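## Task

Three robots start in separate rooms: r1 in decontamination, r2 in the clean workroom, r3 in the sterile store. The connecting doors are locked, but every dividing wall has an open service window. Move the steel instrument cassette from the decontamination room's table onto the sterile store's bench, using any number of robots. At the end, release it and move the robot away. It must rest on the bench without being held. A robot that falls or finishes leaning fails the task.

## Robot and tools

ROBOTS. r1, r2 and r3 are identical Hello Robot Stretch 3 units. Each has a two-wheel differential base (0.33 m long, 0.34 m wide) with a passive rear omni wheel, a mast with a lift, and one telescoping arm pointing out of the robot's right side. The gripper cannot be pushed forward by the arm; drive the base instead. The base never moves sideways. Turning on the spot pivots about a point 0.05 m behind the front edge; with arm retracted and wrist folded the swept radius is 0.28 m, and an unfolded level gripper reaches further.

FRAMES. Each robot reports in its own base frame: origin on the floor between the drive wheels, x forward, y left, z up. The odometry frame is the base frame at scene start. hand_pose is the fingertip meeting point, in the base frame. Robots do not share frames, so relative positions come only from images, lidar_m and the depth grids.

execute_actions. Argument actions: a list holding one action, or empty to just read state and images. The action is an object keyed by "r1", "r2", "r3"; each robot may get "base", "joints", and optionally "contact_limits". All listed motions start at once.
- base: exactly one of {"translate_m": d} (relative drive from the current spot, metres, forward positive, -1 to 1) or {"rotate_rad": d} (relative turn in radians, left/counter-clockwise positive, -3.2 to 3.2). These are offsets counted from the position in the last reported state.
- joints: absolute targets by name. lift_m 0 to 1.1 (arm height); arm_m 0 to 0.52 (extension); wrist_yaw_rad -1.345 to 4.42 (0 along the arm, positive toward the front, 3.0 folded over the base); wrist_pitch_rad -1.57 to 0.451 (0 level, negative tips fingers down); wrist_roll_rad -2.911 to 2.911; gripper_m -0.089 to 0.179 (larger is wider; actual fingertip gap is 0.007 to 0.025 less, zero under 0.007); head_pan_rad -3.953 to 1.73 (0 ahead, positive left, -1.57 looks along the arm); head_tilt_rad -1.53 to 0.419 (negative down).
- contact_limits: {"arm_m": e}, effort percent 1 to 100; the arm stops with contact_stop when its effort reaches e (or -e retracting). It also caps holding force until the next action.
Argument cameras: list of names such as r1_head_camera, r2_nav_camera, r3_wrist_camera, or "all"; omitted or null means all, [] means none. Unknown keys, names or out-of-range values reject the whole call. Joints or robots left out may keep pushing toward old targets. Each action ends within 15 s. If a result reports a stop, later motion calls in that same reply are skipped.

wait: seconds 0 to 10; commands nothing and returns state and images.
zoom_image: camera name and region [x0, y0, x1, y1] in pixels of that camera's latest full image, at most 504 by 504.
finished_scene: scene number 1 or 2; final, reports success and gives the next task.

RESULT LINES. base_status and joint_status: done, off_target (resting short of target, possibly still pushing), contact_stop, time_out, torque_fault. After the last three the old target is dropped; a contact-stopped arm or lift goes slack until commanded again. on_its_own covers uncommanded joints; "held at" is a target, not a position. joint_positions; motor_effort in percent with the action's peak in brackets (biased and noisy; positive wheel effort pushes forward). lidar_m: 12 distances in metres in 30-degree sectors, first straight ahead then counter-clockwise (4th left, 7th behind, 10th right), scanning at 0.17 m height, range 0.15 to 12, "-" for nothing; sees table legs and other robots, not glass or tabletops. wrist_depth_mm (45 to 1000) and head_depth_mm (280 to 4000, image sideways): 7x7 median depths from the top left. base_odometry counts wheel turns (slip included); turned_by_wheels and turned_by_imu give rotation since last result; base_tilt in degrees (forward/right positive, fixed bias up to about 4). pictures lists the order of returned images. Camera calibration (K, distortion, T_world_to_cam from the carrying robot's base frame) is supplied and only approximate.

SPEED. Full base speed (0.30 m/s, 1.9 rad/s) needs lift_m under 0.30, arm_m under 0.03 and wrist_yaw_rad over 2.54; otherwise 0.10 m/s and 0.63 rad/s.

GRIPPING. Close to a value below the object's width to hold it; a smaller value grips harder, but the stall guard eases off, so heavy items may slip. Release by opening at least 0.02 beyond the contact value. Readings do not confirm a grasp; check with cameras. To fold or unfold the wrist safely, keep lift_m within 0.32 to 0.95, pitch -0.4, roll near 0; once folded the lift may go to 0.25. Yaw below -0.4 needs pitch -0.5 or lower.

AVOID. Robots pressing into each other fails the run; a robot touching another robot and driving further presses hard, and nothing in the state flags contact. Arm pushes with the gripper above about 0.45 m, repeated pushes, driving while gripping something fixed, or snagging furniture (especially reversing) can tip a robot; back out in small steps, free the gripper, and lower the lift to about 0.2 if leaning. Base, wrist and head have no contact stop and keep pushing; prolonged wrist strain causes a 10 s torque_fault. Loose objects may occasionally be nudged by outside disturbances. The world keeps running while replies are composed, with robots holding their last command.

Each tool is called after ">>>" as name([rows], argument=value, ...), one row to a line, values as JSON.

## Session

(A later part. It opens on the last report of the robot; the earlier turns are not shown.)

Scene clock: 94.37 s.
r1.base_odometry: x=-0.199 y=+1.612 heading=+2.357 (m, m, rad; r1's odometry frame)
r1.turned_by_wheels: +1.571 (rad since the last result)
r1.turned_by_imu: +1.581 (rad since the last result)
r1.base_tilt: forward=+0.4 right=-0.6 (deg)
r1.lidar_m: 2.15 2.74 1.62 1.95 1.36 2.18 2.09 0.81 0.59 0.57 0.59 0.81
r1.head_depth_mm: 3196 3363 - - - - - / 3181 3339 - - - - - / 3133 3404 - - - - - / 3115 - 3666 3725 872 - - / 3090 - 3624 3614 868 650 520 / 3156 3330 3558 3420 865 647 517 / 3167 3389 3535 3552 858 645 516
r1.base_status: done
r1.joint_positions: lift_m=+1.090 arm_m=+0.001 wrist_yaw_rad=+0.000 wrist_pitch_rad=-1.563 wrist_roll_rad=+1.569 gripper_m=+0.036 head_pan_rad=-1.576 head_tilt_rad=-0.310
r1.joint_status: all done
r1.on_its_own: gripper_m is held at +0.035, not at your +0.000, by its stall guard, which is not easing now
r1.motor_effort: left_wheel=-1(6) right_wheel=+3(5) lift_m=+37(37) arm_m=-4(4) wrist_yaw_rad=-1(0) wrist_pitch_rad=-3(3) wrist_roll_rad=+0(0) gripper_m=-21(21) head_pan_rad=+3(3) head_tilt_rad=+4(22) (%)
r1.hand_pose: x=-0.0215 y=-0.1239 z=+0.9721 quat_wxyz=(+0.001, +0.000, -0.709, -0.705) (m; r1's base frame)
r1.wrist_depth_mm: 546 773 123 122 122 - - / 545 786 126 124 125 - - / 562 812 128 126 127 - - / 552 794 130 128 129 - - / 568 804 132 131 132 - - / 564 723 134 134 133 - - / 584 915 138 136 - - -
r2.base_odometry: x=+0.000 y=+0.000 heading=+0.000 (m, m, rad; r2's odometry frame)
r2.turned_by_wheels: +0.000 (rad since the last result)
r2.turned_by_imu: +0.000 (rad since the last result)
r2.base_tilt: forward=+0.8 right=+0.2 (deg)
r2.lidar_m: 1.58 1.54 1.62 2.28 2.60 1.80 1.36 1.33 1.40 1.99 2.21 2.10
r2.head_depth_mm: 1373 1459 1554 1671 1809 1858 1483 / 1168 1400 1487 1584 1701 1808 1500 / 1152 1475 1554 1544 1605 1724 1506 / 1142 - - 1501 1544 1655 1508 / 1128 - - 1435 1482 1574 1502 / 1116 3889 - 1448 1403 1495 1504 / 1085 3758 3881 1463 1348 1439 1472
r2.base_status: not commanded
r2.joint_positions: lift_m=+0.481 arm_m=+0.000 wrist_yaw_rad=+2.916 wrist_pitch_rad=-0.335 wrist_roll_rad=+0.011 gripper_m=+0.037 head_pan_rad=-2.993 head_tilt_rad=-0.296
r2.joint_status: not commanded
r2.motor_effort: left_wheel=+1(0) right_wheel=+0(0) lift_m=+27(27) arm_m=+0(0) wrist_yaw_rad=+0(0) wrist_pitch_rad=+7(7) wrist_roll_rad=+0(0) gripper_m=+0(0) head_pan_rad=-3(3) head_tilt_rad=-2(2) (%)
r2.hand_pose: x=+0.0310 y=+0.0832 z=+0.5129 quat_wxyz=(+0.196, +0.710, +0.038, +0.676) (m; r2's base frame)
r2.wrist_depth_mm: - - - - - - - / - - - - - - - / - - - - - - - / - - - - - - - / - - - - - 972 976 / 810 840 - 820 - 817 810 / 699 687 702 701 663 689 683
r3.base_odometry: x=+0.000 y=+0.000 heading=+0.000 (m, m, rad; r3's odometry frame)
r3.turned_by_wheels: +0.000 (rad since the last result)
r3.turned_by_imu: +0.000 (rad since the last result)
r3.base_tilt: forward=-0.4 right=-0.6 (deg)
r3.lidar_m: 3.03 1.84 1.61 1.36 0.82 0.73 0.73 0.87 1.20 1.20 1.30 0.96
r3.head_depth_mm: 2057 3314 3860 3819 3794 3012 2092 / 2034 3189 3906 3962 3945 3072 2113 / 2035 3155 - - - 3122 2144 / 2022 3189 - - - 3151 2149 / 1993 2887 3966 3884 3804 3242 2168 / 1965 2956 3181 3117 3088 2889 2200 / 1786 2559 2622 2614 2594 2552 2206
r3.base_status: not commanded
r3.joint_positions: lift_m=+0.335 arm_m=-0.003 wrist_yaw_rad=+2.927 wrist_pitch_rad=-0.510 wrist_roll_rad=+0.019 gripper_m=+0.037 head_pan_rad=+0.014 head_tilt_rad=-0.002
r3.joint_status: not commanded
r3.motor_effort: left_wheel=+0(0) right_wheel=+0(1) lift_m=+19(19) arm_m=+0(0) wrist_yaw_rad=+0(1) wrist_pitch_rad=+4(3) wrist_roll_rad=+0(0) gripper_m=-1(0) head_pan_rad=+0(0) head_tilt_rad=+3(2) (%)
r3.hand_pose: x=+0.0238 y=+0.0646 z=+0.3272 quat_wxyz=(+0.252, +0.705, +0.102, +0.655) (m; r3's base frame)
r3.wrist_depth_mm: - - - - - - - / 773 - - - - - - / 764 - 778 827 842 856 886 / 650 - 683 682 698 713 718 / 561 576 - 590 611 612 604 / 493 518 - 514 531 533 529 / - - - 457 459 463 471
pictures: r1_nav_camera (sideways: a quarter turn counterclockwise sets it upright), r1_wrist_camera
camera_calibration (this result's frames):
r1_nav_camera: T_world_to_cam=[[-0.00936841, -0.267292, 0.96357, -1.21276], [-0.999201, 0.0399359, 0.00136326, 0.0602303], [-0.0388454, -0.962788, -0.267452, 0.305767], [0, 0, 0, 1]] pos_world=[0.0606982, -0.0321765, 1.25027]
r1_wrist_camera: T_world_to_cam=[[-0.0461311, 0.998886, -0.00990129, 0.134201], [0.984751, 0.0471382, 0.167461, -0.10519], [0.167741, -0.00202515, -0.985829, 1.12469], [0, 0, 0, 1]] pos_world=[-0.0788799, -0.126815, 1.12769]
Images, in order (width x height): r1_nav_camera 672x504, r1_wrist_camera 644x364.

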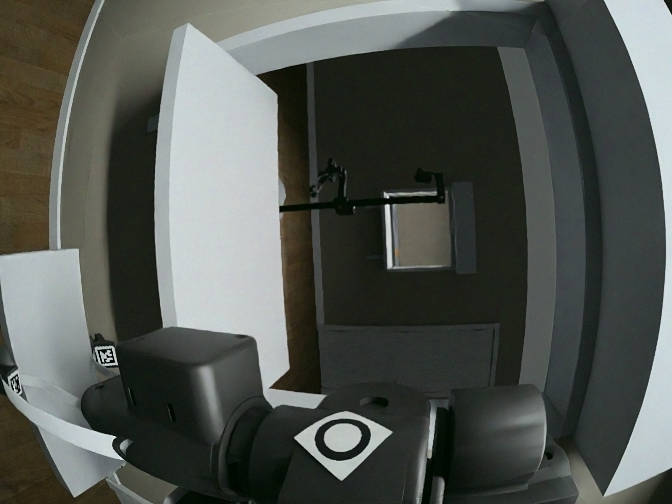

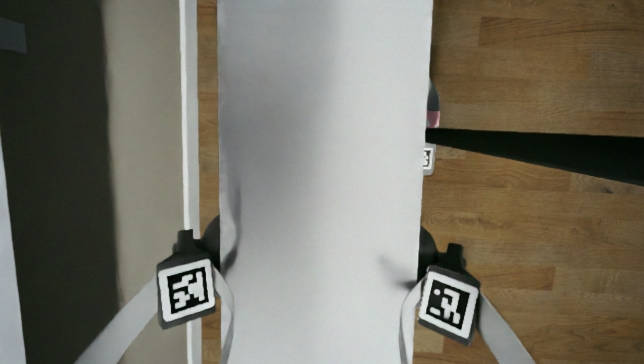

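>>> execute_actions([
  {"r1":{"base":{"translate_m":0.15},"joints":{"lift_m":1.1,"arm_m":0.52,"head_tilt_rad":-0.6}}},
], cameras=["r1_head_camera","r1_wrist_camera"])

Scene clock: 101.93 s.
r1.base_odometry: x=-0.305 y=+1.718 heading=+2.357 (m, m, rad; r1's odometry frame)
r1.turned_by_wheels: +0.000 (rad since the last result)
r1.turned_by_imu: +0.002 (rad since the last result)
r1.base_tilt: forward=+0.4 right=-0.5 (deg)
r1.lidar_m: 2.15 2.58 1.53 1.94 2.01 2.33 2.23 0.81 0.59 0.57 0.59 0.80
r1.head_depth_mm: 3203 3511 3042 744 592 890 1091 / 3208 3533 3009 740 590 889 1094 / 3264 3556 861 738 588 891 1087 / - 3608 678 733 586 890 1088 / 3179 3363 889 730 584 890 1088 / 3184 3387 2926 726 583 893 1092 / 3181 3486 2925 724 581 890 1093
r1.base_status: done
r1.joint_positions: lift_m=+1.097 arm_m=+0.520 wrist_yaw_rad=+0.000 wrist_pitch_rad=-1.563 wrist_roll_rad=+1.569 gripper_m=+0.036 head_pan_rad=-1.576 head_tilt_rad=-0.593
r1.joint_status: all done
joint sent to its limit — the command would take r1.lift_m past its upper limit, so that joint was sent only as far as its limit.
r1.on_its_own: gripper_m is held at +0.035, not at your +0.000, by its stall guard, which is not easing now
r1.motor_effort: left_wheel=-1(2) right_wheel=+2(5) lift_m=+37(39) arm_m=+3(4) wrist_yaw_rad=+0(0) wrist_pitch_rad=-3(4) wrist_roll_rad=+0(0) gripper_m=-21(22) head_pan_rad=+3(2) head_tilt_rad=-3(19) (%)
r1.hand_pose: x=-0.0215 y=-0.6422 z=+0.9791 quat_wxyz=(+0.001, +0.000, -0.709, -0.705) (m; r1's base frame)
r1.wrist_depth_mm: - 258 123 122 122 253 249 / - 265 126 125 124 256 255 / - 269 128 126 127 264 264 / - 278 130 129 129 269 271 / - 286 132 131 132 279 278 / - 291 133 133 134 282 - / - 300 138 136 292 292 -
r2.base_odometry: x=+0.000 y=+0.000 heading=+0.000 (m, m, rad; r2's odometry frame)
r2.turned_by_wheels: +0.000 (rad since the last result)
r2.turned_by_imu: +0.001 (rad since the last result)
r2.base_tilt: forward=+0.8 right=+0.1 (deg)
r2.lidar_m: 1.58 1.54 1.62 2.28 2.60 1.80 1.36 1.33 1.40 2.00 2.21 2.09
r2.head_depth_mm: 1373 1470 1553 1658 1806 1867 1489 / 1172 1397 1485 1590 1696 1809 1490 / 1150 1480 1567 1541 1613 1719 1502 / 1136 - - 1499 1543 1651 1497 / 1124 - - 1444 1473 1572 1513 / 1119 3929 - 1446 1407 1504 1506 / 1086 3717 3937 1467 1359 1439 1480
r2.base_status: not commanded
r2.joint_positions: lift_m=+0.481 arm_m=+0.000 wrist_yaw_rad=+2.916 wrist_pitch_rad=-0.335 wrist_roll_rad=+0.011 gripper_m=+0.037 head_pan_rad=-2.993 head_tilt_rad=-0.296
r2.joint_status: not commanded
r2.motor_effort: left_wheel=+0(0) right_wheel=+0(0) lift_m=+28(28) arm_m=+0(0) wrist_yaw_rad=+1(0) wrist_pitch_rad=+8(7) wrist_roll_rad=+1(0) gripper_m=+0(0) head_pan_rad=-3(3) head_tilt_rad=-2(2) (%)
r2.hand_pose: x=+0.0310 y=+0.0832 z=+0.5129 quat_wxyz=(+0.196, +0.710, +0.038, +0.676) (m; r2's base frame)
r2.wrist_depth_mm: - - - - - - - / - - - - - - - / - - - - - - - / - - - - - - - / - - - 979 - - 998 / 837 826 - 817 - 808 816 / 708 704 702 682 682 683 703
r3.base_odometry: x=+0.000 y=+0.000 heading=+0.000 (m, m, rad; r3's odometry frame)
r3.turned_by_wheels: +0.000 (rad since the last result)
r3.turned_by_imu: +0.001 (rad since the last result)
r3.base_tilt: forward=-0.4 right=-0.8 (deg)
r3.lidar_m: 3.06 1.84 1.61 1.36 0.82 0.73 0.73 0.86 1.20 1.20 1.29 0.96
r3.head_depth_mm: 2082 3207 3767 3850 3856 3059 2117 / 2039 3201 3979 3949 - 3101 2102 / 2033 3163 - - - 3121 2130 / 2007 3105 - - - 3171 2157 / 1979 2872 3987 3889 3920 3203 2169 / 1978 2914 3178 3156 3092 2926 2187 / 1774 2531 2626 2615 2568 2552 2182
r3.base_status: not commanded
r3.joint_positions: lift_m=+0.335 arm_m=-0.003 wrist_yaw_rad=+2.927 wrist_pitch_rad=-0.510 wrist_roll_rad=+0.019 gripper_m=+0.037 head_pan_rad=+0.014 head_tilt_rad=-0.002
r3.joint_status: not commanded
r3.motor_effort: left_wheel=-1(0) right_wheel=-1(1) lift_m=+19(19) arm_m=+0(0) wrist_yaw_rad=+1(2) wrist_pitch_rad=+3(3) wrist_roll_rad=+0(0) gripper_m=+0(0) head_pan_rad=+0(0) head_tilt_rad=+2(2) (%)
r3.hand_pose: x=+0.0238 y=+0.0646 z=+0.3272 quat_wxyz=(+0.252, +0.705, +0.102, +0.655) (m; r3's base frame)
r3.wrist_depth_mm: - - - - - - - / 787 - - - - - - / 766 - 802 834 867 862 895 / 658 - 675 696 703 704 723 / 561 568 - 590 611 601 604 / 499 507 - 506 525 524 524 / - - - 457 464 466 469
pictures: r1_head_camera (sideways: a quarter turn clockwise sets it upright), r1_wrist_camera
camera_calibration (this result's frames):
r1_head_camera: T_world_to_cam=[[-0.0259022, 0.586329, -0.809659, 1.07925], [0.999655, 0.0187595, -0.0183955, 0.0233158], [0.00440299, -0.809856, -0.586612, 0.723233], [0, 0, 0, 1]] pos_world=[0.00146289, -0.0475176, 1.29851]
r1_wrist_camera: T_world_to_cam=[[-0.0457086, 0.998905, -0.00994071, 0.652124], [0.984771, 0.0467283, 0.167459, -0.0822], [0.16774, -0.002135, -0.985829, 1.13048], [0, 0, 0, 1]] pos_world=[-0.0788716, -0.645155, 1.13471]
Images, in order (width x height): r1_head_camera 896x504, r1_wrist_camera 644x364.

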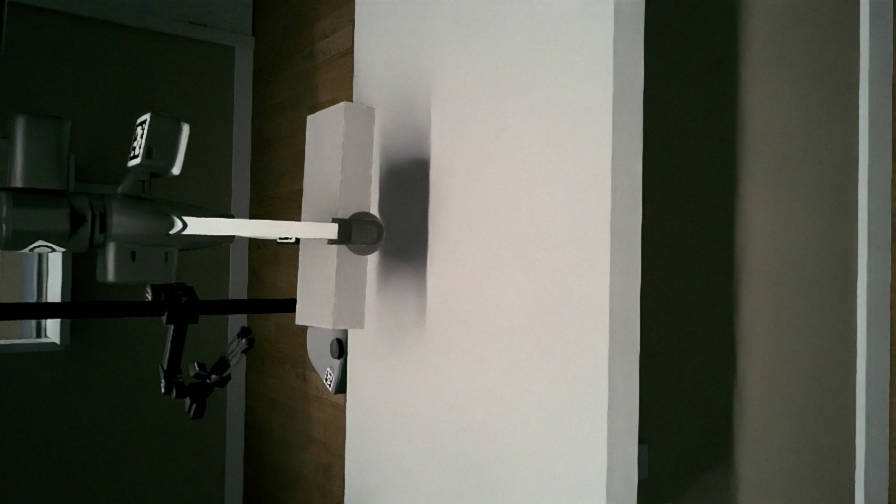

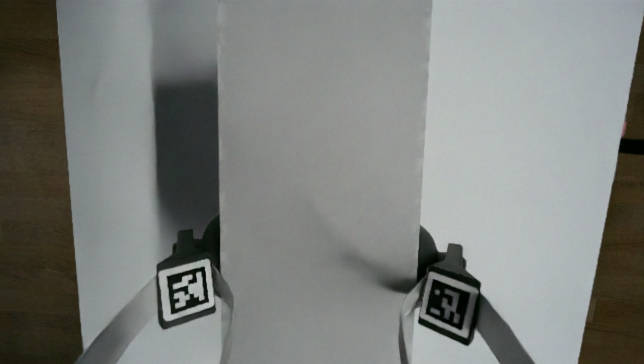

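>>> execute_actions([
  {"r1":{"joints":{"lift_m":0.995}},"r2":{"base":{"rotate_rad":0.4}}},
], cameras=[])

>>> execute_actions([
  {"r1":{"joints":{"gripper_m":0.17}},"r2":{"base":{"translate_m":-0.8}}},
], cameras=[])

>>> execute_actions([
  {"r1":{"joints":{"lift_m":1.1}},"r2":{"base":{"rotate_rad":-1.571},"joints":{"lift_m":0.9,"head_pan_rad":-1.57,"head_tilt_rad":-0.6}}},
], cameras=[])

>>> execute_actions([
  {"r1":{"joints":{"arm_m":0}},"r2":{"joints":{"wrist_yaw_rad":0,"gripper_m":0.17}}},
], cameras=[])

>>> execute_actions([
  {"r2":{"joints":{"lift_m":1.1,"wrist_pitch_rad":-1.57,"wrist_roll_rad":1.57}}},
], cameras=["r2_head_camera","r2_nav_camera"])

Scene clock: 110.80 s.
r1.base_odometry: x=-0.305 y=+1.718 heading=+2.357 (m, m, rad; r1's odometry frame)
r1.turned_by_wheels: +0.000 (rad since the last result)
r1.turned_by_imu: +0.000 (rad since the last result)
r1.base_tilt: forward=+0.3 right=-0.5 (deg)
r1.lidar_m: 2.15 2.57 1.53 1.94 2.02 2.34 2.23 0.81 0.59 0.57 0.59 0.80
r1.head_depth_mm: 3126 - 2863 743 592 891 1089 / 3073 3602 3004 716 591 893 1093 / - - 2819 693 589 891 1087 / - 3471 1861 688 585 891 1088 / 3189 3351 2468 702 583 888 1086 / 3169 3414 2934 727 582 893 1089 / 3168 3518 2938 725 580 891 1088
r1.base_status: not commanded
r1.joint_positions: lift_m=+0.995 arm_m=+0.520 wrist_yaw_rad=+0.000 wrist_pitch_rad=-1.569 wrist_roll_rad=+1.569 gripper_m=+0.036 head_pan_rad=-1.576 head_tilt_rad=-0.593
r1.joint_status: all done
r1.on_its_own: gripper_m is held at +0.035, not at your +0.000, by its stall guard, which is not easing now
r1.motor_effort: left_wheel=-1(2) right_wheel=+2(2) lift_m=+26(31) arm_m=+3(4) wrist_yaw_rad=+0(1) wrist_pitch_rad=-1(3) wrist_roll_rad=+0(0) gripper_m=-21(22) head_pan_rad=+2(3) head_tilt_rad=-2(3) (%)
r1.hand_pose: x=-0.0215 y=-0.6407 z=+0.8777 quat_wxyz=(+0.001, +0.000, -0.707, -0.707) (m; r1's base frame)
r1.wrist_depth_mm: 161 161 123 121 121 158 157 / 165 165 125 124 123 161 160 / 169 170 127 126 125 166 164 / 174 173 130 128 128 169 167 / 178 177 132 131 130 173 173 / 183 183 134 133 132 178 177 / 189 188 138 136 136 184 182
r2.base_odometry: x=+0.000 y=+0.000 heading=+0.400 (m, m, rad; r2's odometry frame)
r2.turned_by_wheels: +0.400 (rad since the last result)
r2.turned_by_imu: +0.406 (rad since the last result)
r2.base_tilt: forward=+0.7 right=+0.1 (deg)
r2.lidar_m: 1.54 1.58 2.05 2.57 2.01 1.41 1.33 1.36 1.77 2.21 2.26 1.64
r2.head_depth_mm: 1113 3883 - 1384 1431 1532 1486 / 1117 3860 - 1396 1430 1529 1489 / 1126 3900 - 1413 1441 1552 1496 / 1127 3886 3544 1390 1447 1554 1503 / 1144 1207 1280 1361 1449 1561 1501 / 1139 1209 1292 1369 1463 1567 1509 / 1148 1216 1296 1379 1470 1581 1521
r2.base_status: done
r2.joint_positions: lift_m=+0.481 arm_m=+0.000 wrist_yaw_rad=+2.916 wrist_pitch_rad=-0.335 wrist_roll_rad=+0.011 gripper_m=+0.037 head_pan_rad=-2.993 head_tilt_rad=-0.296
r2.joint_status: not commanded
r2.motor_effort: left_wheel=-2(7) right_wheel=+1(5) lift_m=+26(26) arm_m=+0(0) wrist_yaw_rad=+0(1) wrist_pitch_rad=+7(8) wrist_roll_rad=+0(0) gripper_m=+0(0) head_pan_rad=-3(3) head_tilt_rad=-3(2) (%)
r2.hand_pose: x=+0.0310 y=+0.0832 z=+0.5129 quat_wxyz=(+0.196, +0.710, +0.038, +0.676) (m; r2's base frame)
r2.wrist_depth_mm: - - - - - - - / - - - - - - - / - - - - - - - / - - - - - - - / - - - 985 - - - / 826 829 - 800 - 797 805 / 733 699 698 686 691 689 698
r3.base_odometry: x=+0.000 y=+0.000 heading=+0.000 (m, m, rad; r3's odometry frame)
r3.turned_by_wheels: +0.000 (rad since the last result)
r3.turned_by_imu: +0.001 (rad since the last result)
r3.base_tilt: forward=-0.5 right=-0.6 (deg)
r3.lidar_m: 3.03 1.84 1.60 1.35 0.82 0.73 0.73 0.86 1.20 1.20 1.29 0.96
r3.head_depth_mm: 2081 3281 3830 3790 3820 3027 2103 / 2058 3252 3888 3921 3942 3080 2113 / 2028 3209 - - - 3137 2133 / 2002 3143 - - - 3166 2147 / 1980 2887 - 3982 3820 3167 2181 / 1975 2925 3157 3131 3084 2908 2194 / 1772 2592 2642 2602 2603 2528 2191
r3.base_status: not commanded
r3.joint_positions: lift_m=+0.335 arm_m=-0.003 wrist_yaw_rad=+2.927 wrist_pitch_rad=-0.510 wrist_roll_rad=+0.019 gripper_m=+0.037 head_pan_rad=+0.014 head_tilt_rad=-0.002
r3.joint_status: not commanded
r3.motor_effort: left_wheel=+0(0) right_wheel=-1(1) lift_m=+19(19) arm_m=+0(0) wrist_yaw_rad=+0(0) wrist_pitch_rad=+4(4) wrist_roll_rad=+0(0) gripper_m=+0(1) head_pan_rad=+0(0) head_tilt_rad=+2(2) (%)
r3.hand_pose: x=+0.0238 y=+0.0646 z=+0.3272 quat_wxyz=(+0.252, +0.705, +0.102, +0.655) (m; r3's base frame)
r3.wrist_depth_mm: - - - - - - - / 772 - - - - - - / 748 - 793 818 836 867 883 / 648 - 668 694 699 712 720 / 562 567 - 584 597 611 611 / 490 517 - 511 516 527 532 / - - - 465 462 463 465
pictures: none
No camera images: the call's "cameras" was empty. Leave "cameras" out to get every camera's image.

Scene clock: 119.80 s.
r1.base_odometry: x=-0.305 y=+1.718 heading=+2.357 (m, m, rad; r1's odometry frame)
r1.turned_by_wheels: +0.000 (rad since the last result)
r1.turned_by_imu: +0.001 (rad since the last result)
r1.base_tilt: forward=+0.4 right=-0.4 (deg)
r1.lidar_m: 2.16 2.58 1.53 1.95 2.01 2.34 2.23 0.81 0.59 0.57 0.59 0.80
r1.head_depth_mm: 3118 - 2885 743 593 890 1092 / 3098 3658 3028 715 590 893 1090 / - - 2852 707 589 892 1090 / 3255 3329 2841 703 587 892 1087 / 3185 3484 2981 704 584 888 1088 / 3171 3515 2939 727 583 890 1091 / 3148 3475 2942 725 580 891 1092
r1.base_status: not commanded
r1.joint_positions: lift_m=+0.995 arm_m=+0.520 wrist_yaw_rad=+0.000 wrist_pitch_rad=-1.563 wrist_roll_rad=+1.569 gripper_m=+0.170 head_pan_rad=-1.576 head_tilt_rad=-0.593
r1.joint_status: all done
r1.motor_effort: left_wheel=-1(2) right_wheel=+2(2) lift_m=+28(29) arm_m=-1(4) wrist_yaw_rad=+0(1) wrist_pitch_rad=-3(25) wrist_roll_rad=+0(1) gripper_m=+0(99) head_pan_rad=+3(3) head_tilt_rad=-3(3) (%)
r1.hand_pose: x=-0.0215 y=-0.6428 z=+0.8774 quat_wxyz=(+0.001, +0.000, -0.710, -0.705) (m; r1's base frame)
r1.wrist_depth_mm: 161 161 130 129 128 157 156 / 165 165 134 131 132 160 159 / 170 169 137 135 135 164 164 / 175 175 140 138 140 169 168 / 180 178 144 142 172 172 171 / - 183 149 146 176 177 175 / 190 188 153 150 182 183 -
r2.base_odometry: x=-0.737 y=-0.311 heading=+0.400 (m, m, rad; r2's odometry frame)
r2.turned_by_wheels: +0.000 (rad since the last result)
r2.turned_by_imu: +0.001 (rad since the last result)
r2.base_tilt: forward=+0.8 right=+0.0 (deg)
r2.lidar_m: 2.34 2.39 2.66 2.51 0.81 0.56 0.53 0.54 0.70 1.64 2.32 2.50
r2.head_depth_mm: 2990 3143 3226 3333 2587 641 506 / 3013 3136 3291 3497 2593 644 509 / 2993 3148 3310 3469 2598 648 510 / 2991 3190 3308 3550 2619 650 512 / 2954 3208 3369 3365 2501 650 514 / 518 511 506 520 552 591 625 / 428 456 485 520 559 599 646
r2.base_status: done
r2.joint_positions: lift_m=+0.481 arm_m=+0.000 wrist_yaw_rad=+2.916 wrist_pitch_rad=-0.335 wrist_roll_rad=+0.011 gripper_m=+0.037 head_pan_rad=-2.993 head_tilt_rad=-0.296
r2.joint_status: not commanded
r2.motor_effort: left_wheel=-1(7) right_wheel=+1(3) lift_m=+28(26) arm_m=+0(0) wrist_yaw_rad=+0(1) wrist_pitch_rad=+7(7) wrist_roll_rad=+0(1) gripper_m=+0(0) head_pan_rad=-3(3) head_tilt_rad=-2(2) (%)
r2.hand_pose: x=+0.0310 y=+0.0832 z=+0.5129 quat_wxyz=(+0.196, +0.710, +0.038, +0.676) (m; r2's base frame)
r2.wrist_depth_mm: 869 - - - - - - / 851 - - - - - - / 859 - - - - - - / 888 - - - - - - / 872 - - - - 976 995 / 794 815 - 790 - 829 799 / 704 701 689 709 691 692 683
r3.base_odometry: x=+0.000 y=+0.000 heading=+0.000 (m, m, rad; r3's odometry frame)
r3.turned_by_wheels: +0.000 (rad since the last result)
r3.turned_by_imu: +0.001 (rad since the last result)
r3.base_tilt: forward=-0.4 right=-0.7 (deg)
r3.lidar_m: 3.03 1.84 1.61 1.36 0.82 0.73 0.73 0.87 1.20 1.20 1.29 0.97
r3.head_depth_mm: 2073 3267 3856 3807 3799 3045 2090 / 2053 3182 3915 3951 3994 3060 2109 / 2020 3165 - - - 3146 2134 / 1998 3140 - - - 3197 2148 / 2000 2836 - 3824 3851 3229 2201 / 1990 2981 3164 3065 3081 2877 2161 / 1774 2597 2621 2635 2589 2506 2193
r3.base_status: not commanded
r3.joint_positions: lift_m=+0.335 arm_m=-0.003 wrist_yaw_rad=+2.927 wrist_pitch_rad=-0.510 wrist_roll_rad=+0.019 gripper_m=+0.037 head_pan_rad=+0.014 head_tilt_rad=-0.002
r3.joint_status: not commanded
r3.motor_effort: left_wheel=+0(0) right_wheel=+0(1) lift_m=+19(19) arm_m=+0(0) wrist_yaw_rad=+1(1) wrist_pitch_rad=+3(4) wrist_roll_rad=+0(0) gripper_m=-1(1) head_pan_rad=+0(1) head_tilt_rad=+2(3) (%)
r3.hand_pose: x=+0.0238 y=+0.0646 z=+0.3272 quat_wxyz=(+0.252, +0.705, +0.102, +0.655) (m; r3's base frame)
r3.wrist_depth_mm: - - - - - - - / 770 - - - - - - / 759 - 814 826 837 839 895 / 659 - 656 679 694 713 713 / 561 572 - 580 594 613 603 / 497 511 - 516 516 524 535 / - - - 452 456 465 473
pictures: none
No camera images: the call's "cameras" was empty. Leave "cameras" out to get every camera's image.

Scene clock: 124.43 s.
r1.base_odometry: x=-0.305 y=+1.718 heading=+2.357 (m, m, rad; r1's odometry frame)
r1.turned_by_wheels: +0.000 (rad since the last result)
r1.turned_by_imu: +0.000 (rad since the last result)
r1.base_tilt: forward=+0.4 right=-0.5 (deg)
r1.lidar_m: 2.15 2.58 1.53 1.94 2.02 2.34 2.24 0.81 0.59 0.57 0.59 0.80
r1.head_depth_mm: 3175 3463 3050 745 592 891 1091 / 3252 3549 2999 714 592 892 1088 / 3246 3557 2996 706 589 892 1091 / - 3531 2967 704 587 892 1089 / 3218 3463 2949 705 585 891 1091 / 3162 3506 2924 727 583 891 1088 / 3159 3491 2931 725 581 890 1088
r1.base_status: not commanded
r1.joint_positions: lift_m=+1.097 arm_m=+0.520 wrist_yaw_rad=+0.000 wrist_pitch_rad=-1.563 wrist_roll_rad=+1.569 gripper_m=+0.170 head_pan_rad=-1.576 head_tilt_rad=-0.593
r1.joint_status: all done
joint sent to its limit — the command would take r1.lift_m past its upper limit, so that joint was sent only as far as its limit.
r1.motor_effort: left_wheel=-1(1) right_wheel=+2(2) lift_m=+35(37) arm_m=-2(2) wrist_yaw_rad=+0(0) wrist_pitch_rad=-3(3) wrist_roll_rad=+1(0) gripper_m=+0(0) head_pan_rad=+3(2) head_tilt_rad=-2(2) (%)
r1.hand_pose: x=-0.0215 y=-0.6426 z=+0.9792 quat_wxyz=(+0.001, +0.000, -0.709, -0.705) (m; r1's base frame)
r1.wrist_depth_mm: - 258 256 252 253 251 249 / - 264 264 229 256 256 255 / - 271 269 235 263 263 261 / - 277 277 242 272 268 270 / - 284 284 246 275 277 277 / - 292 289 253 285 287 - / - 302 299 294 297 292 -
r2.base_odometry: x=-0.737 y=-0.311 heading=-1.171 (m, m, rad; r2's odometry frame)
r2.turned_by_wheels: -1.571 (rad since the last result)
r2.turned_by_imu: -1.595 (rad since the last result)
r2.base_tilt: forward=+0.8 right=+0.0 (deg)
r2.lidar_m: 1.57 2.31 2.49 2.35 2.39 2.68 2.51 0.82 0.56 0.53 0.54 0.70
r2.head_depth_mm: 3115 3402 3087 746 584 - - / 3041 3338 2929 749 585 549 - / 2996 3103 3091 747 586 811 - / 2991 2880 3098 751 587 789 - / 2942 2882 3113 750 587 524 - / 2883 3076 3128 754 587 778 913 / 2873 2591 2668 606 610 753 922
r2.base_status: done
r2.joint_positions: lift_m=+0.900 arm_m=+0.000 wrist_yaw_rad=+2.916 wrist_pitch_rad=-0.336 wrist_roll_rad=+0.011 gripper_m=+0.037 head_pan_rad=-1.577 head_tilt_rad=-0.592
r2.joint_status: all done
r2.motor_effort: left_wheel=+1(7) right_wheel=-1(4) lift_m=+32(32) arm_m=+0(0) wrist_yaw_rad=+1(1) wrist_pitch_rad=+8(8) wrist_roll_rad=+0(0) gripper_m=+0(0) head_pan_rad=+3(40) head_tilt_rad=-4(33) (%)
r2.hand_pose: x=+0.0310 y=+0.0831 z=+0.9312 quat_wxyz=(+0.196, +0.710, +0.038, +0.676) (m; r2's base frame)
r2.wrist_depth_mm: - - - - - - - / - - - - - - - / - - - - - - - / - - - - - - - / - - - - - - - / - - - - - - - / - - - - - - -
r3.base_odometry: x=+0.000 y=+0.000 heading=+0.000 (m, m, rad; r3's odometry frame)
r3.turned_by_wheels: +0.000 (rad since the last result)
r3.turned_by_imu: +0.001 (rad since the last result)
r3.base_tilt: forward=-0.4 right=-0.7 (deg)
r3.lidar_m: 3.04 1.83 1.61 1.36 0.82 0.73 0.73 0.87 1.20 1.20 1.29 0.96
r3.head_depth_mm: 2067 3232 3752 3757 3846 3055 2103 / 2044 3185 3915 3920 3967 3094 2118 / 2043 3135 - - - 3144 2125 / 2013 3108 - - - 3154 2159 / 1983 2840 3938 3928 3817 3173 2159 / 1992 2964 3143 3119 3067 2937 2200 / 1768 2593 2616 2591 2569 2535 2233
r3.base_status: not commanded
r3.joint_positions: lift_m=+0.335 arm_m=-0.003 wrist_yaw_rad=+2.927 wrist_pitch_rad=-0.510 wrist_roll_rad=+0.019 gripper_m=+0.037 head_pan_rad=+0.014 head_tilt_rad=-0.002
r3.joint_status: not commanded
r3.motor_effort: left_wheel=-1(0) right_wheel=-1(0) lift_m=+19(19) arm_m=+0(0) wrist_yaw_rad=+1(1) wrist_pitch_rad=+4(3) wrist_roll_rad=+0(0) gripper_m=-1(1) head_pan_rad=+1(0) head_tilt_rad=+3(2) (%)
r3.hand_pose: x=+0.0238 y=+0.0646 z=+0.3272 quat_wxyz=(+0.252, +0.705, +0.102, +0.655) (m; r3's base frame)
r3.wrist_depth_mm: - - - - - - - / 788 - - - - - - / 757 - 807 820 818 875 865 / 661 - 683 691 699 702 704 / 556 584 - 586 609 605 625 / 491 511 - 514 526 520 533 / - - - 457 455 466 464
pictures: none
No camera images: the call's "cameras" was empty. Leave "cameras" out to get every camera's image.

Scene clock: 129.43 s.
r1.base_odometry: x=-0.305 y=+1.718 heading=+2.357 (m, m, rad; r1's odometry frame)
r1.turned_by_wheels: +0.000 (rad since the last result)
r1.turned_by_imu: +0.000 (rad since the last result)
r1.base_tilt: forward=+0.4 right=-0.5 (deg)
r1.lidar_m: 2.16 2.58 1.53 1.94 2.01 2.33 2.23 0.81 0.59 0.57 0.59 0.80
r1.head_depth_mm: - - - - - - 1134 / - - - - - - - / - - - - - - - / 3221 3515 3019 - - - - / 3187 3477 2981 705 611 - - / 3179 3525 2931 728 599 871 1123 / 3179 3501 2958 725 581 890 1092
r1.base_status: not commanded
r1.joint_positions: lift_m=+1.097 arm_m=+0.001 wrist_yaw_rad=+0.000 wrist_pitch_rad=-1.564 wrist_roll_rad=+1.569 gripper_m=+0.170 head_pan_rad=-1.576 head_tilt_rad=-0.593
r1.joint_status: all done
joint sent to its limit — the command would take r1.arm_m past its lower limit, so that joint was sent only as far as its limit.
r1.motor_effort: left_wheel=-1(1) right_wheel=+2(2) lift_m=+34(34) arm_m=-3(4) wrist_yaw_rad=-1(1) wrist_pitch_rad=-2(3) wrist_roll_rad=+0(0) gripper_m=+0(0) head_pan_rad=+2(3) head_tilt_rad=-3(3) (%)
r1.hand_pose: x=-0.0215 y=-0.1236 z=+0.9792 quat_wxyz=(+0.001, +0.000, -0.709, -0.705) (m; r1's base frame)
r1.wrist_depth_mm: 536 772 - - - - - / 547 782 - - - - - / 556 800 - - - - - / 555 819 - - - - - / 540 907 - - - - - / - 896 - - - - - / 586 862 - - - - -
r2.base_odometry: x=-0.737 y=-0.311 heading=-1.171 (m, m, rad; r2's odometry frame)
r2.turned_by_wheels: +0.000 (rad since the last result)
r2.turned_by_imu: +0.000 (rad since the last result)
r2.base_tilt: forward=+0.7 right=+0.1 (deg)
r2.lidar_m: 1.57 2.30 2.50 2.35 2.39 2.67 2.51 0.82 0.56 0.53 0.54 0.70
r2.head_depth_mm: 3108 3396 3047 748 584 - - / 3042 3355 2940 747 603 - - / 3035 3117 3110 748 605 - - / 2964 2864 3126 750 606 - - / 2908 2907 3110 751 588 806 978 / 2905 3102 3095 752 597 782 951 / 2880 2602 2671 606 611 757 922
r2.base_status: not commanded
r2.joint_positions: lift_m=+0.900 arm_m=+0.000 wrist_yaw_rad=+0.003 wrist_pitch_rad=-0.336 wrist_roll_rad=+0.011 gripper_m=+0.170 head_pan_rad=-1.577 head_tilt_rad=-0.592
r2.joint_status: all done
r2.motor_effort: left_wheel=+3(2) right_wheel=-2(2) lift_m=+32(32) arm_m=+0(0) wrist_yaw_rad=-2(4) wrist_pitch_rad=+8(8) wrist_roll_rad=+1(0) gripper_m=-1(90) head_pan_rad=+3(3) head_tilt_rad=-5(5) (%)
r2.hand_pose: x=-0.0208 y=-0.3789 z=+0.9312 quat_wxyz=(+0.694, +0.119, -0.701, -0.118) (m; r2's base frame)
r2.wrist_depth_mm: 249 348 - - - - - / 263 350 - - - - - / 285 344 507 494 497 495 485 / 312 325 357 355 352 350 347 / 344 295 278 279 276 287 272 / 374 228 228 227 228 224 222 / 203 201 204 206 209 213 223
r3.base_odometry: x=+0.000 y=+0.000 heading=+0.000 (m, m, rad; r3's odometry frame)
r3.turned_by_wheels: +0.000 (rad since the last result)
r3.turned_by_imu: +0.001 (rad since the last result)
r3.base_tilt: forward=-0.4 right=-0.7 (deg)
r3.lidar_m: 3.02 1.84 1.61 1.36 0.82 0.73 0.73 0.86 1.20 1.20 1.29 0.97
r3.head_depth_mm: 2054 3304 3781 3800 3841 3059 2068 / 2047 3213 3947 3902 3919 3065 2085 / 2037 3142 - - - 3124 2129 / 2004 3113 - - - 3150 2145 / 2006 2880 - 3897 3792 3238 2181 / 1964 2918 3149 3157 3095 2915 2205 / 1785 2566 2626 2619 2585 2514 2210
r3.base_status: not commanded
r3.joint_positions: lift_m=+0.335 arm_m=-0.003 wrist_yaw_rad=+2.927 wrist_pitch_rad=-0.510 wrist_roll_rad=+0.019 gripper_m=+0.037 head_pan_rad=+0.014 head_tilt_rad=-0.002
r3.joint_status: not commanded
r3.motor_effort: left_wheel=+0(0) right_wheel=-1(1) lift_m=+19(18) arm_m=+0(0) wrist_yaw_rad=+0(1) wrist_pitch_rad=+3(4) wrist_roll_rad=+0(0) gripper_m=-1(1) head_pan_rad=-1(0) head_tilt_rad=+2(2) (%)
r3.hand_pose: x=+0.0238 y=+0.0646 z=+0.3272 quat_wxyz=(+0.252, +0.705, +0.102, +0.655) (m; r3's base frame)
r3.wrist_depth_mm: - - - - - - - / 798 - - - - - - / 775 - 803 808 856 867 885 / 656 - 689 682 697 712 719 / 566 562 - 582 606 599 604 / 502 518 - 514 531 517 528 / - - - 459 456 463 472
pictures: none
No camera images: the call's "cameras" was empty. Leave "cameras" out to get every camera's image.

Scene clock: 132.10 s.
r1.base_odometry: x=-0.305 y=+1.718 heading=+2.357 (m, m, rad; r1's odometry frame)
r1.turned_by_wheels: +0.000 (rad since the last result)
r1.turned_by_imu: +0.000 (rad since the last result)
r1.base_tilt: forward=+0.4 right=-0.5 (deg)
r1.lidar_m: 2.15 2.58 1.53 1.95 2.01 2.34 2.23 0.81 0.59 0.57 0.59 0.80
r1.head_depth_mm: - - - - - - 1134 / - - - - - - - / - - - - - - - / 3277 3517 3040 - - - - / 3214 3459 2956 705 611 - - / 3162 3545 2916 728 599 868 1125 / 3163 3482 2946 724 580 891 1090
r1.base_status: not commanded
r1.joint_positions: lift_m=+1.097 arm_m=+0.001 wrist_yaw_rad=+0.000 wrist_pitch_rad=-1.564 wrist_roll_rad=+1.569 gripper_m=+0.170 head_pan_rad=-1.576 head_tilt_rad=-0.593
r1.joint_status: not commanded
r1.motor_effort: left_wheel=-1(1) right_wheel=+2(2) lift_m=+34(34) arm_m=-4(4) wrist_yaw_rad=-1(0) wrist_pitch_rad=-3(3) wrist_roll_rad=+0(0) gripper_m=+0(1) head_pan_rad=+3(3) head_tilt_rad=-3(3) (%)
r1.hand_pose: x=-0.0215 y=-0.1236 z=+0.9792 quat_wxyz=(+0.001, +0.000, -0.709, -0.705) (m; r1's base frame)
r1.wrist_depth_mm: 533 769 - - - - - / 541 789 - - - - - / 550 797 - - - - - / 562 826 - - - - - / 547 876 - - - - - / - 880 - - - - - / 587 852 - - - - -
r2.base_odometry: x=-0.737 y=-0.311 heading=-1.171 (m, m, rad; r2's odometry frame)
r2.turned_by_wheels: +0.000 (rad since the last result)
r2.turned_by_imu: +0.000 (rad since the last result)
r2.base_tilt: forward=+0.7 right=-0.1 (deg)
r2.lidar_m: 1.57 2.31 2.50 2.35 2.39 2.67 2.51 0.82 0.57 0.53 0.54 0.70
r2.head_depth_mm: - - - - - - 1123 / - - - - - - - / - - - - - - - / - 3389 3249 750 606 - - / 2945 2895 3107 752 606 - - / 2903 3063 3090 753 590 772 961 / 2907 2569 2701 605 611 756 923
r2.base_status: not commanded
r2.joint_positions: lift_m=+1.100 arm_m=+0.000 wrist_yaw_rad=+0.003 wrist_pitch_rad=-1.544 wrist_roll_rad=+1.563 gripper_m=+0.170 head_pan_rad=-1.577 head_tilt_rad=-0.592
r2.joint_status: all done
joint sent to its limit — the command would take r2.wrist_pitch_rad past its lower limit, so that joint was sent only as far as its limit.
r2.motor_effort: left_wheel=+2(2) right_wheel=-2(2) lift_m=+32(37) arm_m=+0(0) wrist_yaw_rad=-1(2) wrist_pitch_rad=-5(12) wrist_roll_rad=+3(2) gripper_m=+0(0) head_pan_rad=+3(3) head_tilt_rad=-5(4) (%)
r2.hand_pose: x=-0.0216 y=-0.1273 z=+0.9817 quat_wxyz=(+0.004, +0.003, -0.716, -0.698) (m; r2's base frame)
r2.wrist_depth_mm: 499 727 - - - - - / 406 704 - - - - - / 311 705 - - - - - / 305 704 - - - - - / 304 744 - - - - - / 307 774 - - - - - / 320 670 - - - - -
r3.base_odometry: x=+0.000 y=+0.000 heading=+0.000 (m, m, rad; r3's odometry frame)
r3.turned_by_wheels: +0.000 (rad since the last result)
r3.turned_by_imu: +0.000 (rad since the last result)
r3.base_tilt: forward=-0.4 right=-0.6 (deg)
r3.lidar_m: 3.04 1.83 1.61 1.36 0.82 0.73 0.73 0.86 1.20 1.20 1.30 0.96
r3.head_depth_mm: 2061 3210 3867 3806 3810 3058 2098 / 2031 3228 3862 3883 3882 3136 2111 / 2051 3147 - - - 3204 2149 / 1994 3110 - - - 3158 2163 / 2001 2850 - 3894 3868 3230 2178 / 1975 2924 3162 3172 3083 2899 2180 / 1785 2591 2602 2606 2553 2511 2215
r3.base_status: not commanded
r3.joint_positions: lift_m=+0.335 arm_m=-0.003 wrist_yaw_rad=+2.927 wrist_pitch_rad=-0.510 wrist_roll_rad=+0.019 gripper_m=+0.037 head_pan_rad=+0.014 head_tilt_rad=-0.002
r3.joint_status: not commanded
r3.motor_effort: left_wheel=+0(0) right_wheel=+0(1) lift_m=+19(19) arm_m=+0(0) wrist_yaw_rad=+1(0) wrist_pitch_rad=+4(3) wrist_roll_rad=+0(0) gripper_m=-1(0) head_pan_rad=+0(0) head_tilt_rad=+2(3) (%)
r3.hand_pose: x=+0.0238 y=+0.0646 z=+0.3272 quat_wxyz=(+0.252, +0.705, +0.102, +0.655) (m; r3's base frame)
r3.wrist_depth_mm: - - - - - - - / 793 - - - - - - / 750 - 795 830 858 841 849 / 654 - 685 685 691 703 721 / 556 573 - 579 601 610 615 / 497 515 - 518 527 527 535 / - - - 459 456 464 472
pictures: r2_head_camera (sideways: a quarter turn clockwise sets it upright), r2_nav_camera (sideways: a quarter turn counterclockwise sets it upright)
camera_calibration (this result's frames):
r2_head_camera: T_world_to_cam=[[0.053154, 0.556692, -0.829017, 1.09691], [0.997216, -0.0730696, 0.0148715, -0.028791], [-0.052297, -0.827499, -0.559026, 0.685039], [0, 0, 0, 1]] pos_world=[0.0062311, -0.0458772, 1.29274]
r2_nav_camera: T_world_to_cam=[[-0.0387054, -0.512873, 0.857591, -1.0677], [-0.999138, 0.0327535, -0.025506, 0.0905766], [-0.0150078, -0.857839, -0.513699, 0.629734], [0, 0, 0, 1]] pos_world=[0.0586238, -0.0103495, 1.24145]
Images, in order (width x height): r2_head_camera 896x504, r2_nav_camera 672x504.

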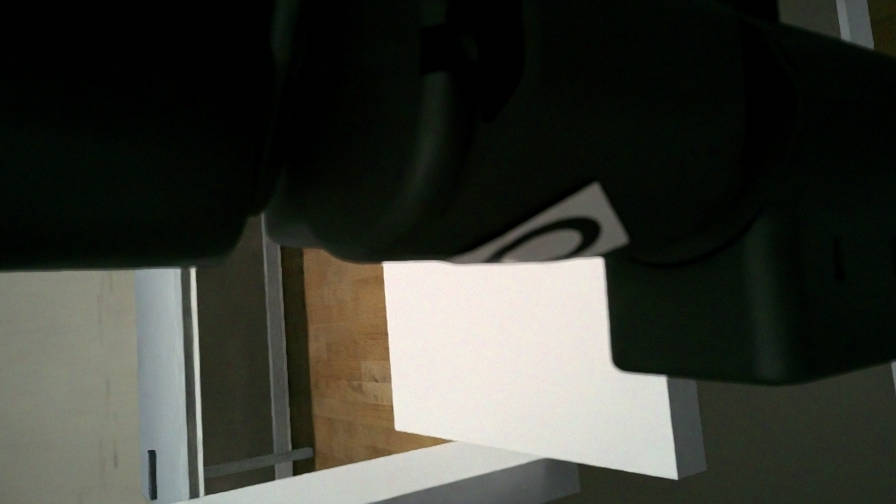

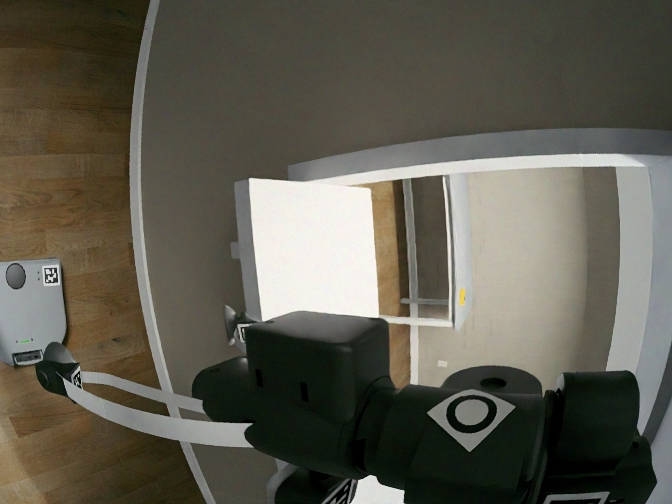

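Cassette is further back; back up and extend.

>>> execute_actions([
  {"r2":{"base":{"translate_m":-0.3},"joints":{"arm_m":0.42}}},
], cameras=["r2_head_camera","r2_wrist_camera"])

Scene clock: 138.83 s.
r1.base_odometry: x=-0.305 y=+1.718 heading=+2.357 (m, m, rad; r1's odometry frame)
r1.turned_by_wheels: +0.000 (rad since the last result)
r1.turned_by_imu: +0.000 (rad since the last result)
r1.base_tilt: forward=+0.3 right=-0.5 (deg)
r1.lidar_m: 2.16 2.58 1.54 1.94 2.01 2.34 2.23 0.81 0.59 0.57 0.59 0.80
r1.head_depth_mm: - - - - - - 1135 / - - - - - - - / - - - - - - - / 3324 3520 3034 - - - - / 3306 3524 2964 705 611 - - / 3143 3510 2941 728 600 870 1126 / 3164 3485 2911 725 581 891 1088
r1.base_status: not commanded
r1.joint_positions: lift_m=+1.097 arm_m=+0.001 wrist_yaw_rad=+0.000 wrist_pitch_rad=-1.564 wrist_roll_rad=+1.569 gripper_m=+0.170 head_pan_rad=-1.576 head_tilt_rad=-0.593
r1.joint_status: not commanded
r1.motor_effort: left_wheel=-1(2) right_wheel=+2(2) lift_m=+34(35) arm_m=-4(3) wrist_yaw_rad=+0(0) wrist_pitch_rad=-3(3) wrist_roll_rad=+0(1) gripper_m=+0(0) head_pan_rad=+3(2) head_tilt_rad=-2(3) (%)
r1.hand_pose: x=-0.0215 y=-0.1236 z=+0.9792 quat_wxyz=(+0.001, +0.000, -0.709, -0.705) (m; r1's base frame)
r1.wrist_depth_mm: 535 761 - - - - - / 542 799 - - - - - / 558 811 - - - - - / 564 797 - - - - - / 545 891 - - - - - / - 916 - - - - - / 597 876 - - - - -
r2.base_odometry: x=-0.854 y=-0.035 heading=-1.171 (m, m, rad; r2's odometry frame)
r2.turned_by_wheels: +0.000 (rad since the last result)
r2.turned_by_imu: +0.001 (rad since the last result)
r2.base_tilt: forward=+0.8 right=+0.2 (deg)
r2.lidar_m: 1.65 2.61 2.48 2.32 2.37 2.35 2.21 0.86 0.59 0.56 0.56 0.73
r2.head_depth_mm: 3159 3457 3089 745 603 928 1140 / 3106 3342 3117 747 585 904 1113 / - 3240 2961 747 584 881 1091 / - - 3070 764 588 859 1061 / 2956 2881 3123 749 587 841 1027 / 2897 2898 3119 751 588 821 1001 / 2875 3029 3085 754 589 801 971
r2.base_status: done
r2.joint_positions: lift_m=+1.100 arm_m=+0.420 wrist_yaw_rad=+0.001 wrist_pitch_rad=-1.545 wrist_roll_rad=+1.564 gripper_m=+0.170 head_pan_rad=-1.577 head_tilt_rad=-0.593
r2.joint_status: all done
r2.motor_effort: left_wheel=+2(4) right_wheel=-1(4) lift_m=+32(32) arm_m=+3(3) wrist_yaw_rad=-1(2) wrist_pitch_rad=-5(5) wrist_roll_rad=+2(3) gripper_m=+0(0) head_pan_rad=+3(3) head_tilt_rad=-5(5) (%)
r2.hand_pose: x=-0.0216 y=-0.5469 z=+0.9817 quat_wxyz=(+0.003, +0.002, -0.716, -0.698) (m; r2's base frame)
r2.wrist_depth_mm: 265 264 261 260 258 - - / 274 274 270 265 262 265 - / 279 277 272 272 269 269 - / 286 283 281 279 277 - - / 294 290 291 287 284 - - / 303 299 297 294 291 293 - / 313 308 306 302 297 - -
r3.base_odometry: x=+0.000 y=+0.000 heading=+0.000 (m, m, rad; r3's odometry frame)
r3.turned_by_wheels: +0.000 (rad since the last result)
r3.turned_by_imu: +0.001 (rad since the last result)
r3.base_tilt: forward=-0.5 right=-0.7 (deg)
r3.lidar_m: 3.04 1.84 1.61 1.36 0.82 0.73 0.73 0.87 1.20 1.20 1.30 0.96
r3.head_depth_mm: 2082 3210 3815 3793 3801 3045 2070 / 2040 3223 3968 3944 3993 3055 2110 / 2026 3112 - - - 3123 2146 / 2022 3095 - - - 3141 2150 / 1980 2877 - 3925 3826 3211 2182 / 1966 2930 3122 3088 3061 2926 2190 / 1794 2586 2611 2608 2584 2552 2235
r3.base_status: not commanded
r3.joint_positions: lift_m=+0.335 arm_m=-0.003 wrist_yaw_rad=+2.927 wrist_pitch_rad=-0.510 wrist_roll_rad=+0.019 gripper_m=+0.037 head_pan_rad=+0.014 head_tilt_rad=-0.002
r3.joint_status: not commanded
r3.motor_effort: left_wheel=+0(0) right_wheel=-1(1) lift_m=+19(19) arm_m=+0(0) wrist_yaw_rad=+1(2) wrist_pitch_rad=+4(3) wrist_roll_rad=+0(0) gripper_m=-1(1) head_pan_rad=+0(0) head_tilt_rad=+3(2) (%)
r3.hand_pose: x=+0.0238 y=+0.0646 z=+0.3272 quat_wxyz=(+0.252, +0.705, +0.102, +0.655) (m; r3's base frame)
r3.wrist_depth_mm: - - - - - - - / 781 - - - - - - / 782 - 830 830 849 883 868 / 662 - 680 690 702 706 731 / 558 569 - 588 605 603 618 / 492 513 - 521 518 518 533 / - - - 458 454 461 465
pictures: r2_head_camera (sideways: a quarter turn clockwise sets it upright), r2_wrist_camera
camera_calibration (this result's frames):
r2_head_camera: T_world_to_cam=[[0.0531547, 0.556852, -0.828909, 1.09677], [0.997216, -0.0730721, 0.0148586, -0.0287742], [-0.0522961, -0.827391, -0.559186, 0.685247], [0, 0, 0, 1]] pos_world=[0.00623113, -0.0458755, 1.29273]
r2_wrist_camera: T_world_to_cam=[[0.00443553, 0.998375, -0.0568111, 0.60727], [0.990062, 0.00360105, 0.140583, -0.07449], [0.140559, -0.0568701, -0.988438, 1.11102], [0, 0, 0, 1]] pos_world=[-0.0851074, -0.542831, 1.14315]
Images, in order (width x height): r2_head_camera 896x504, r2_wrist_camera 644x364.

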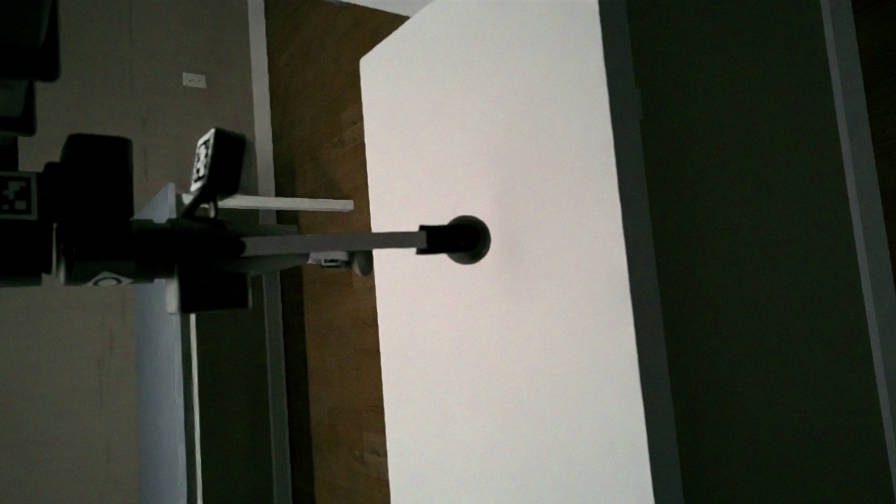

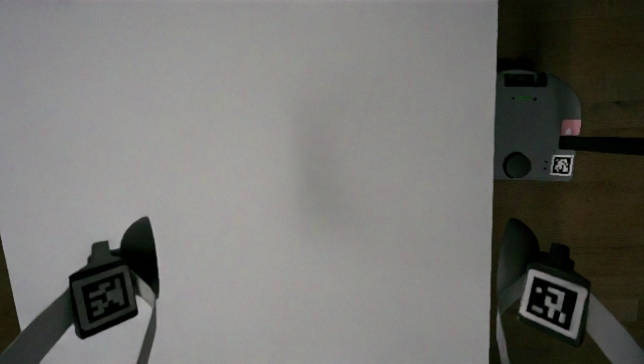

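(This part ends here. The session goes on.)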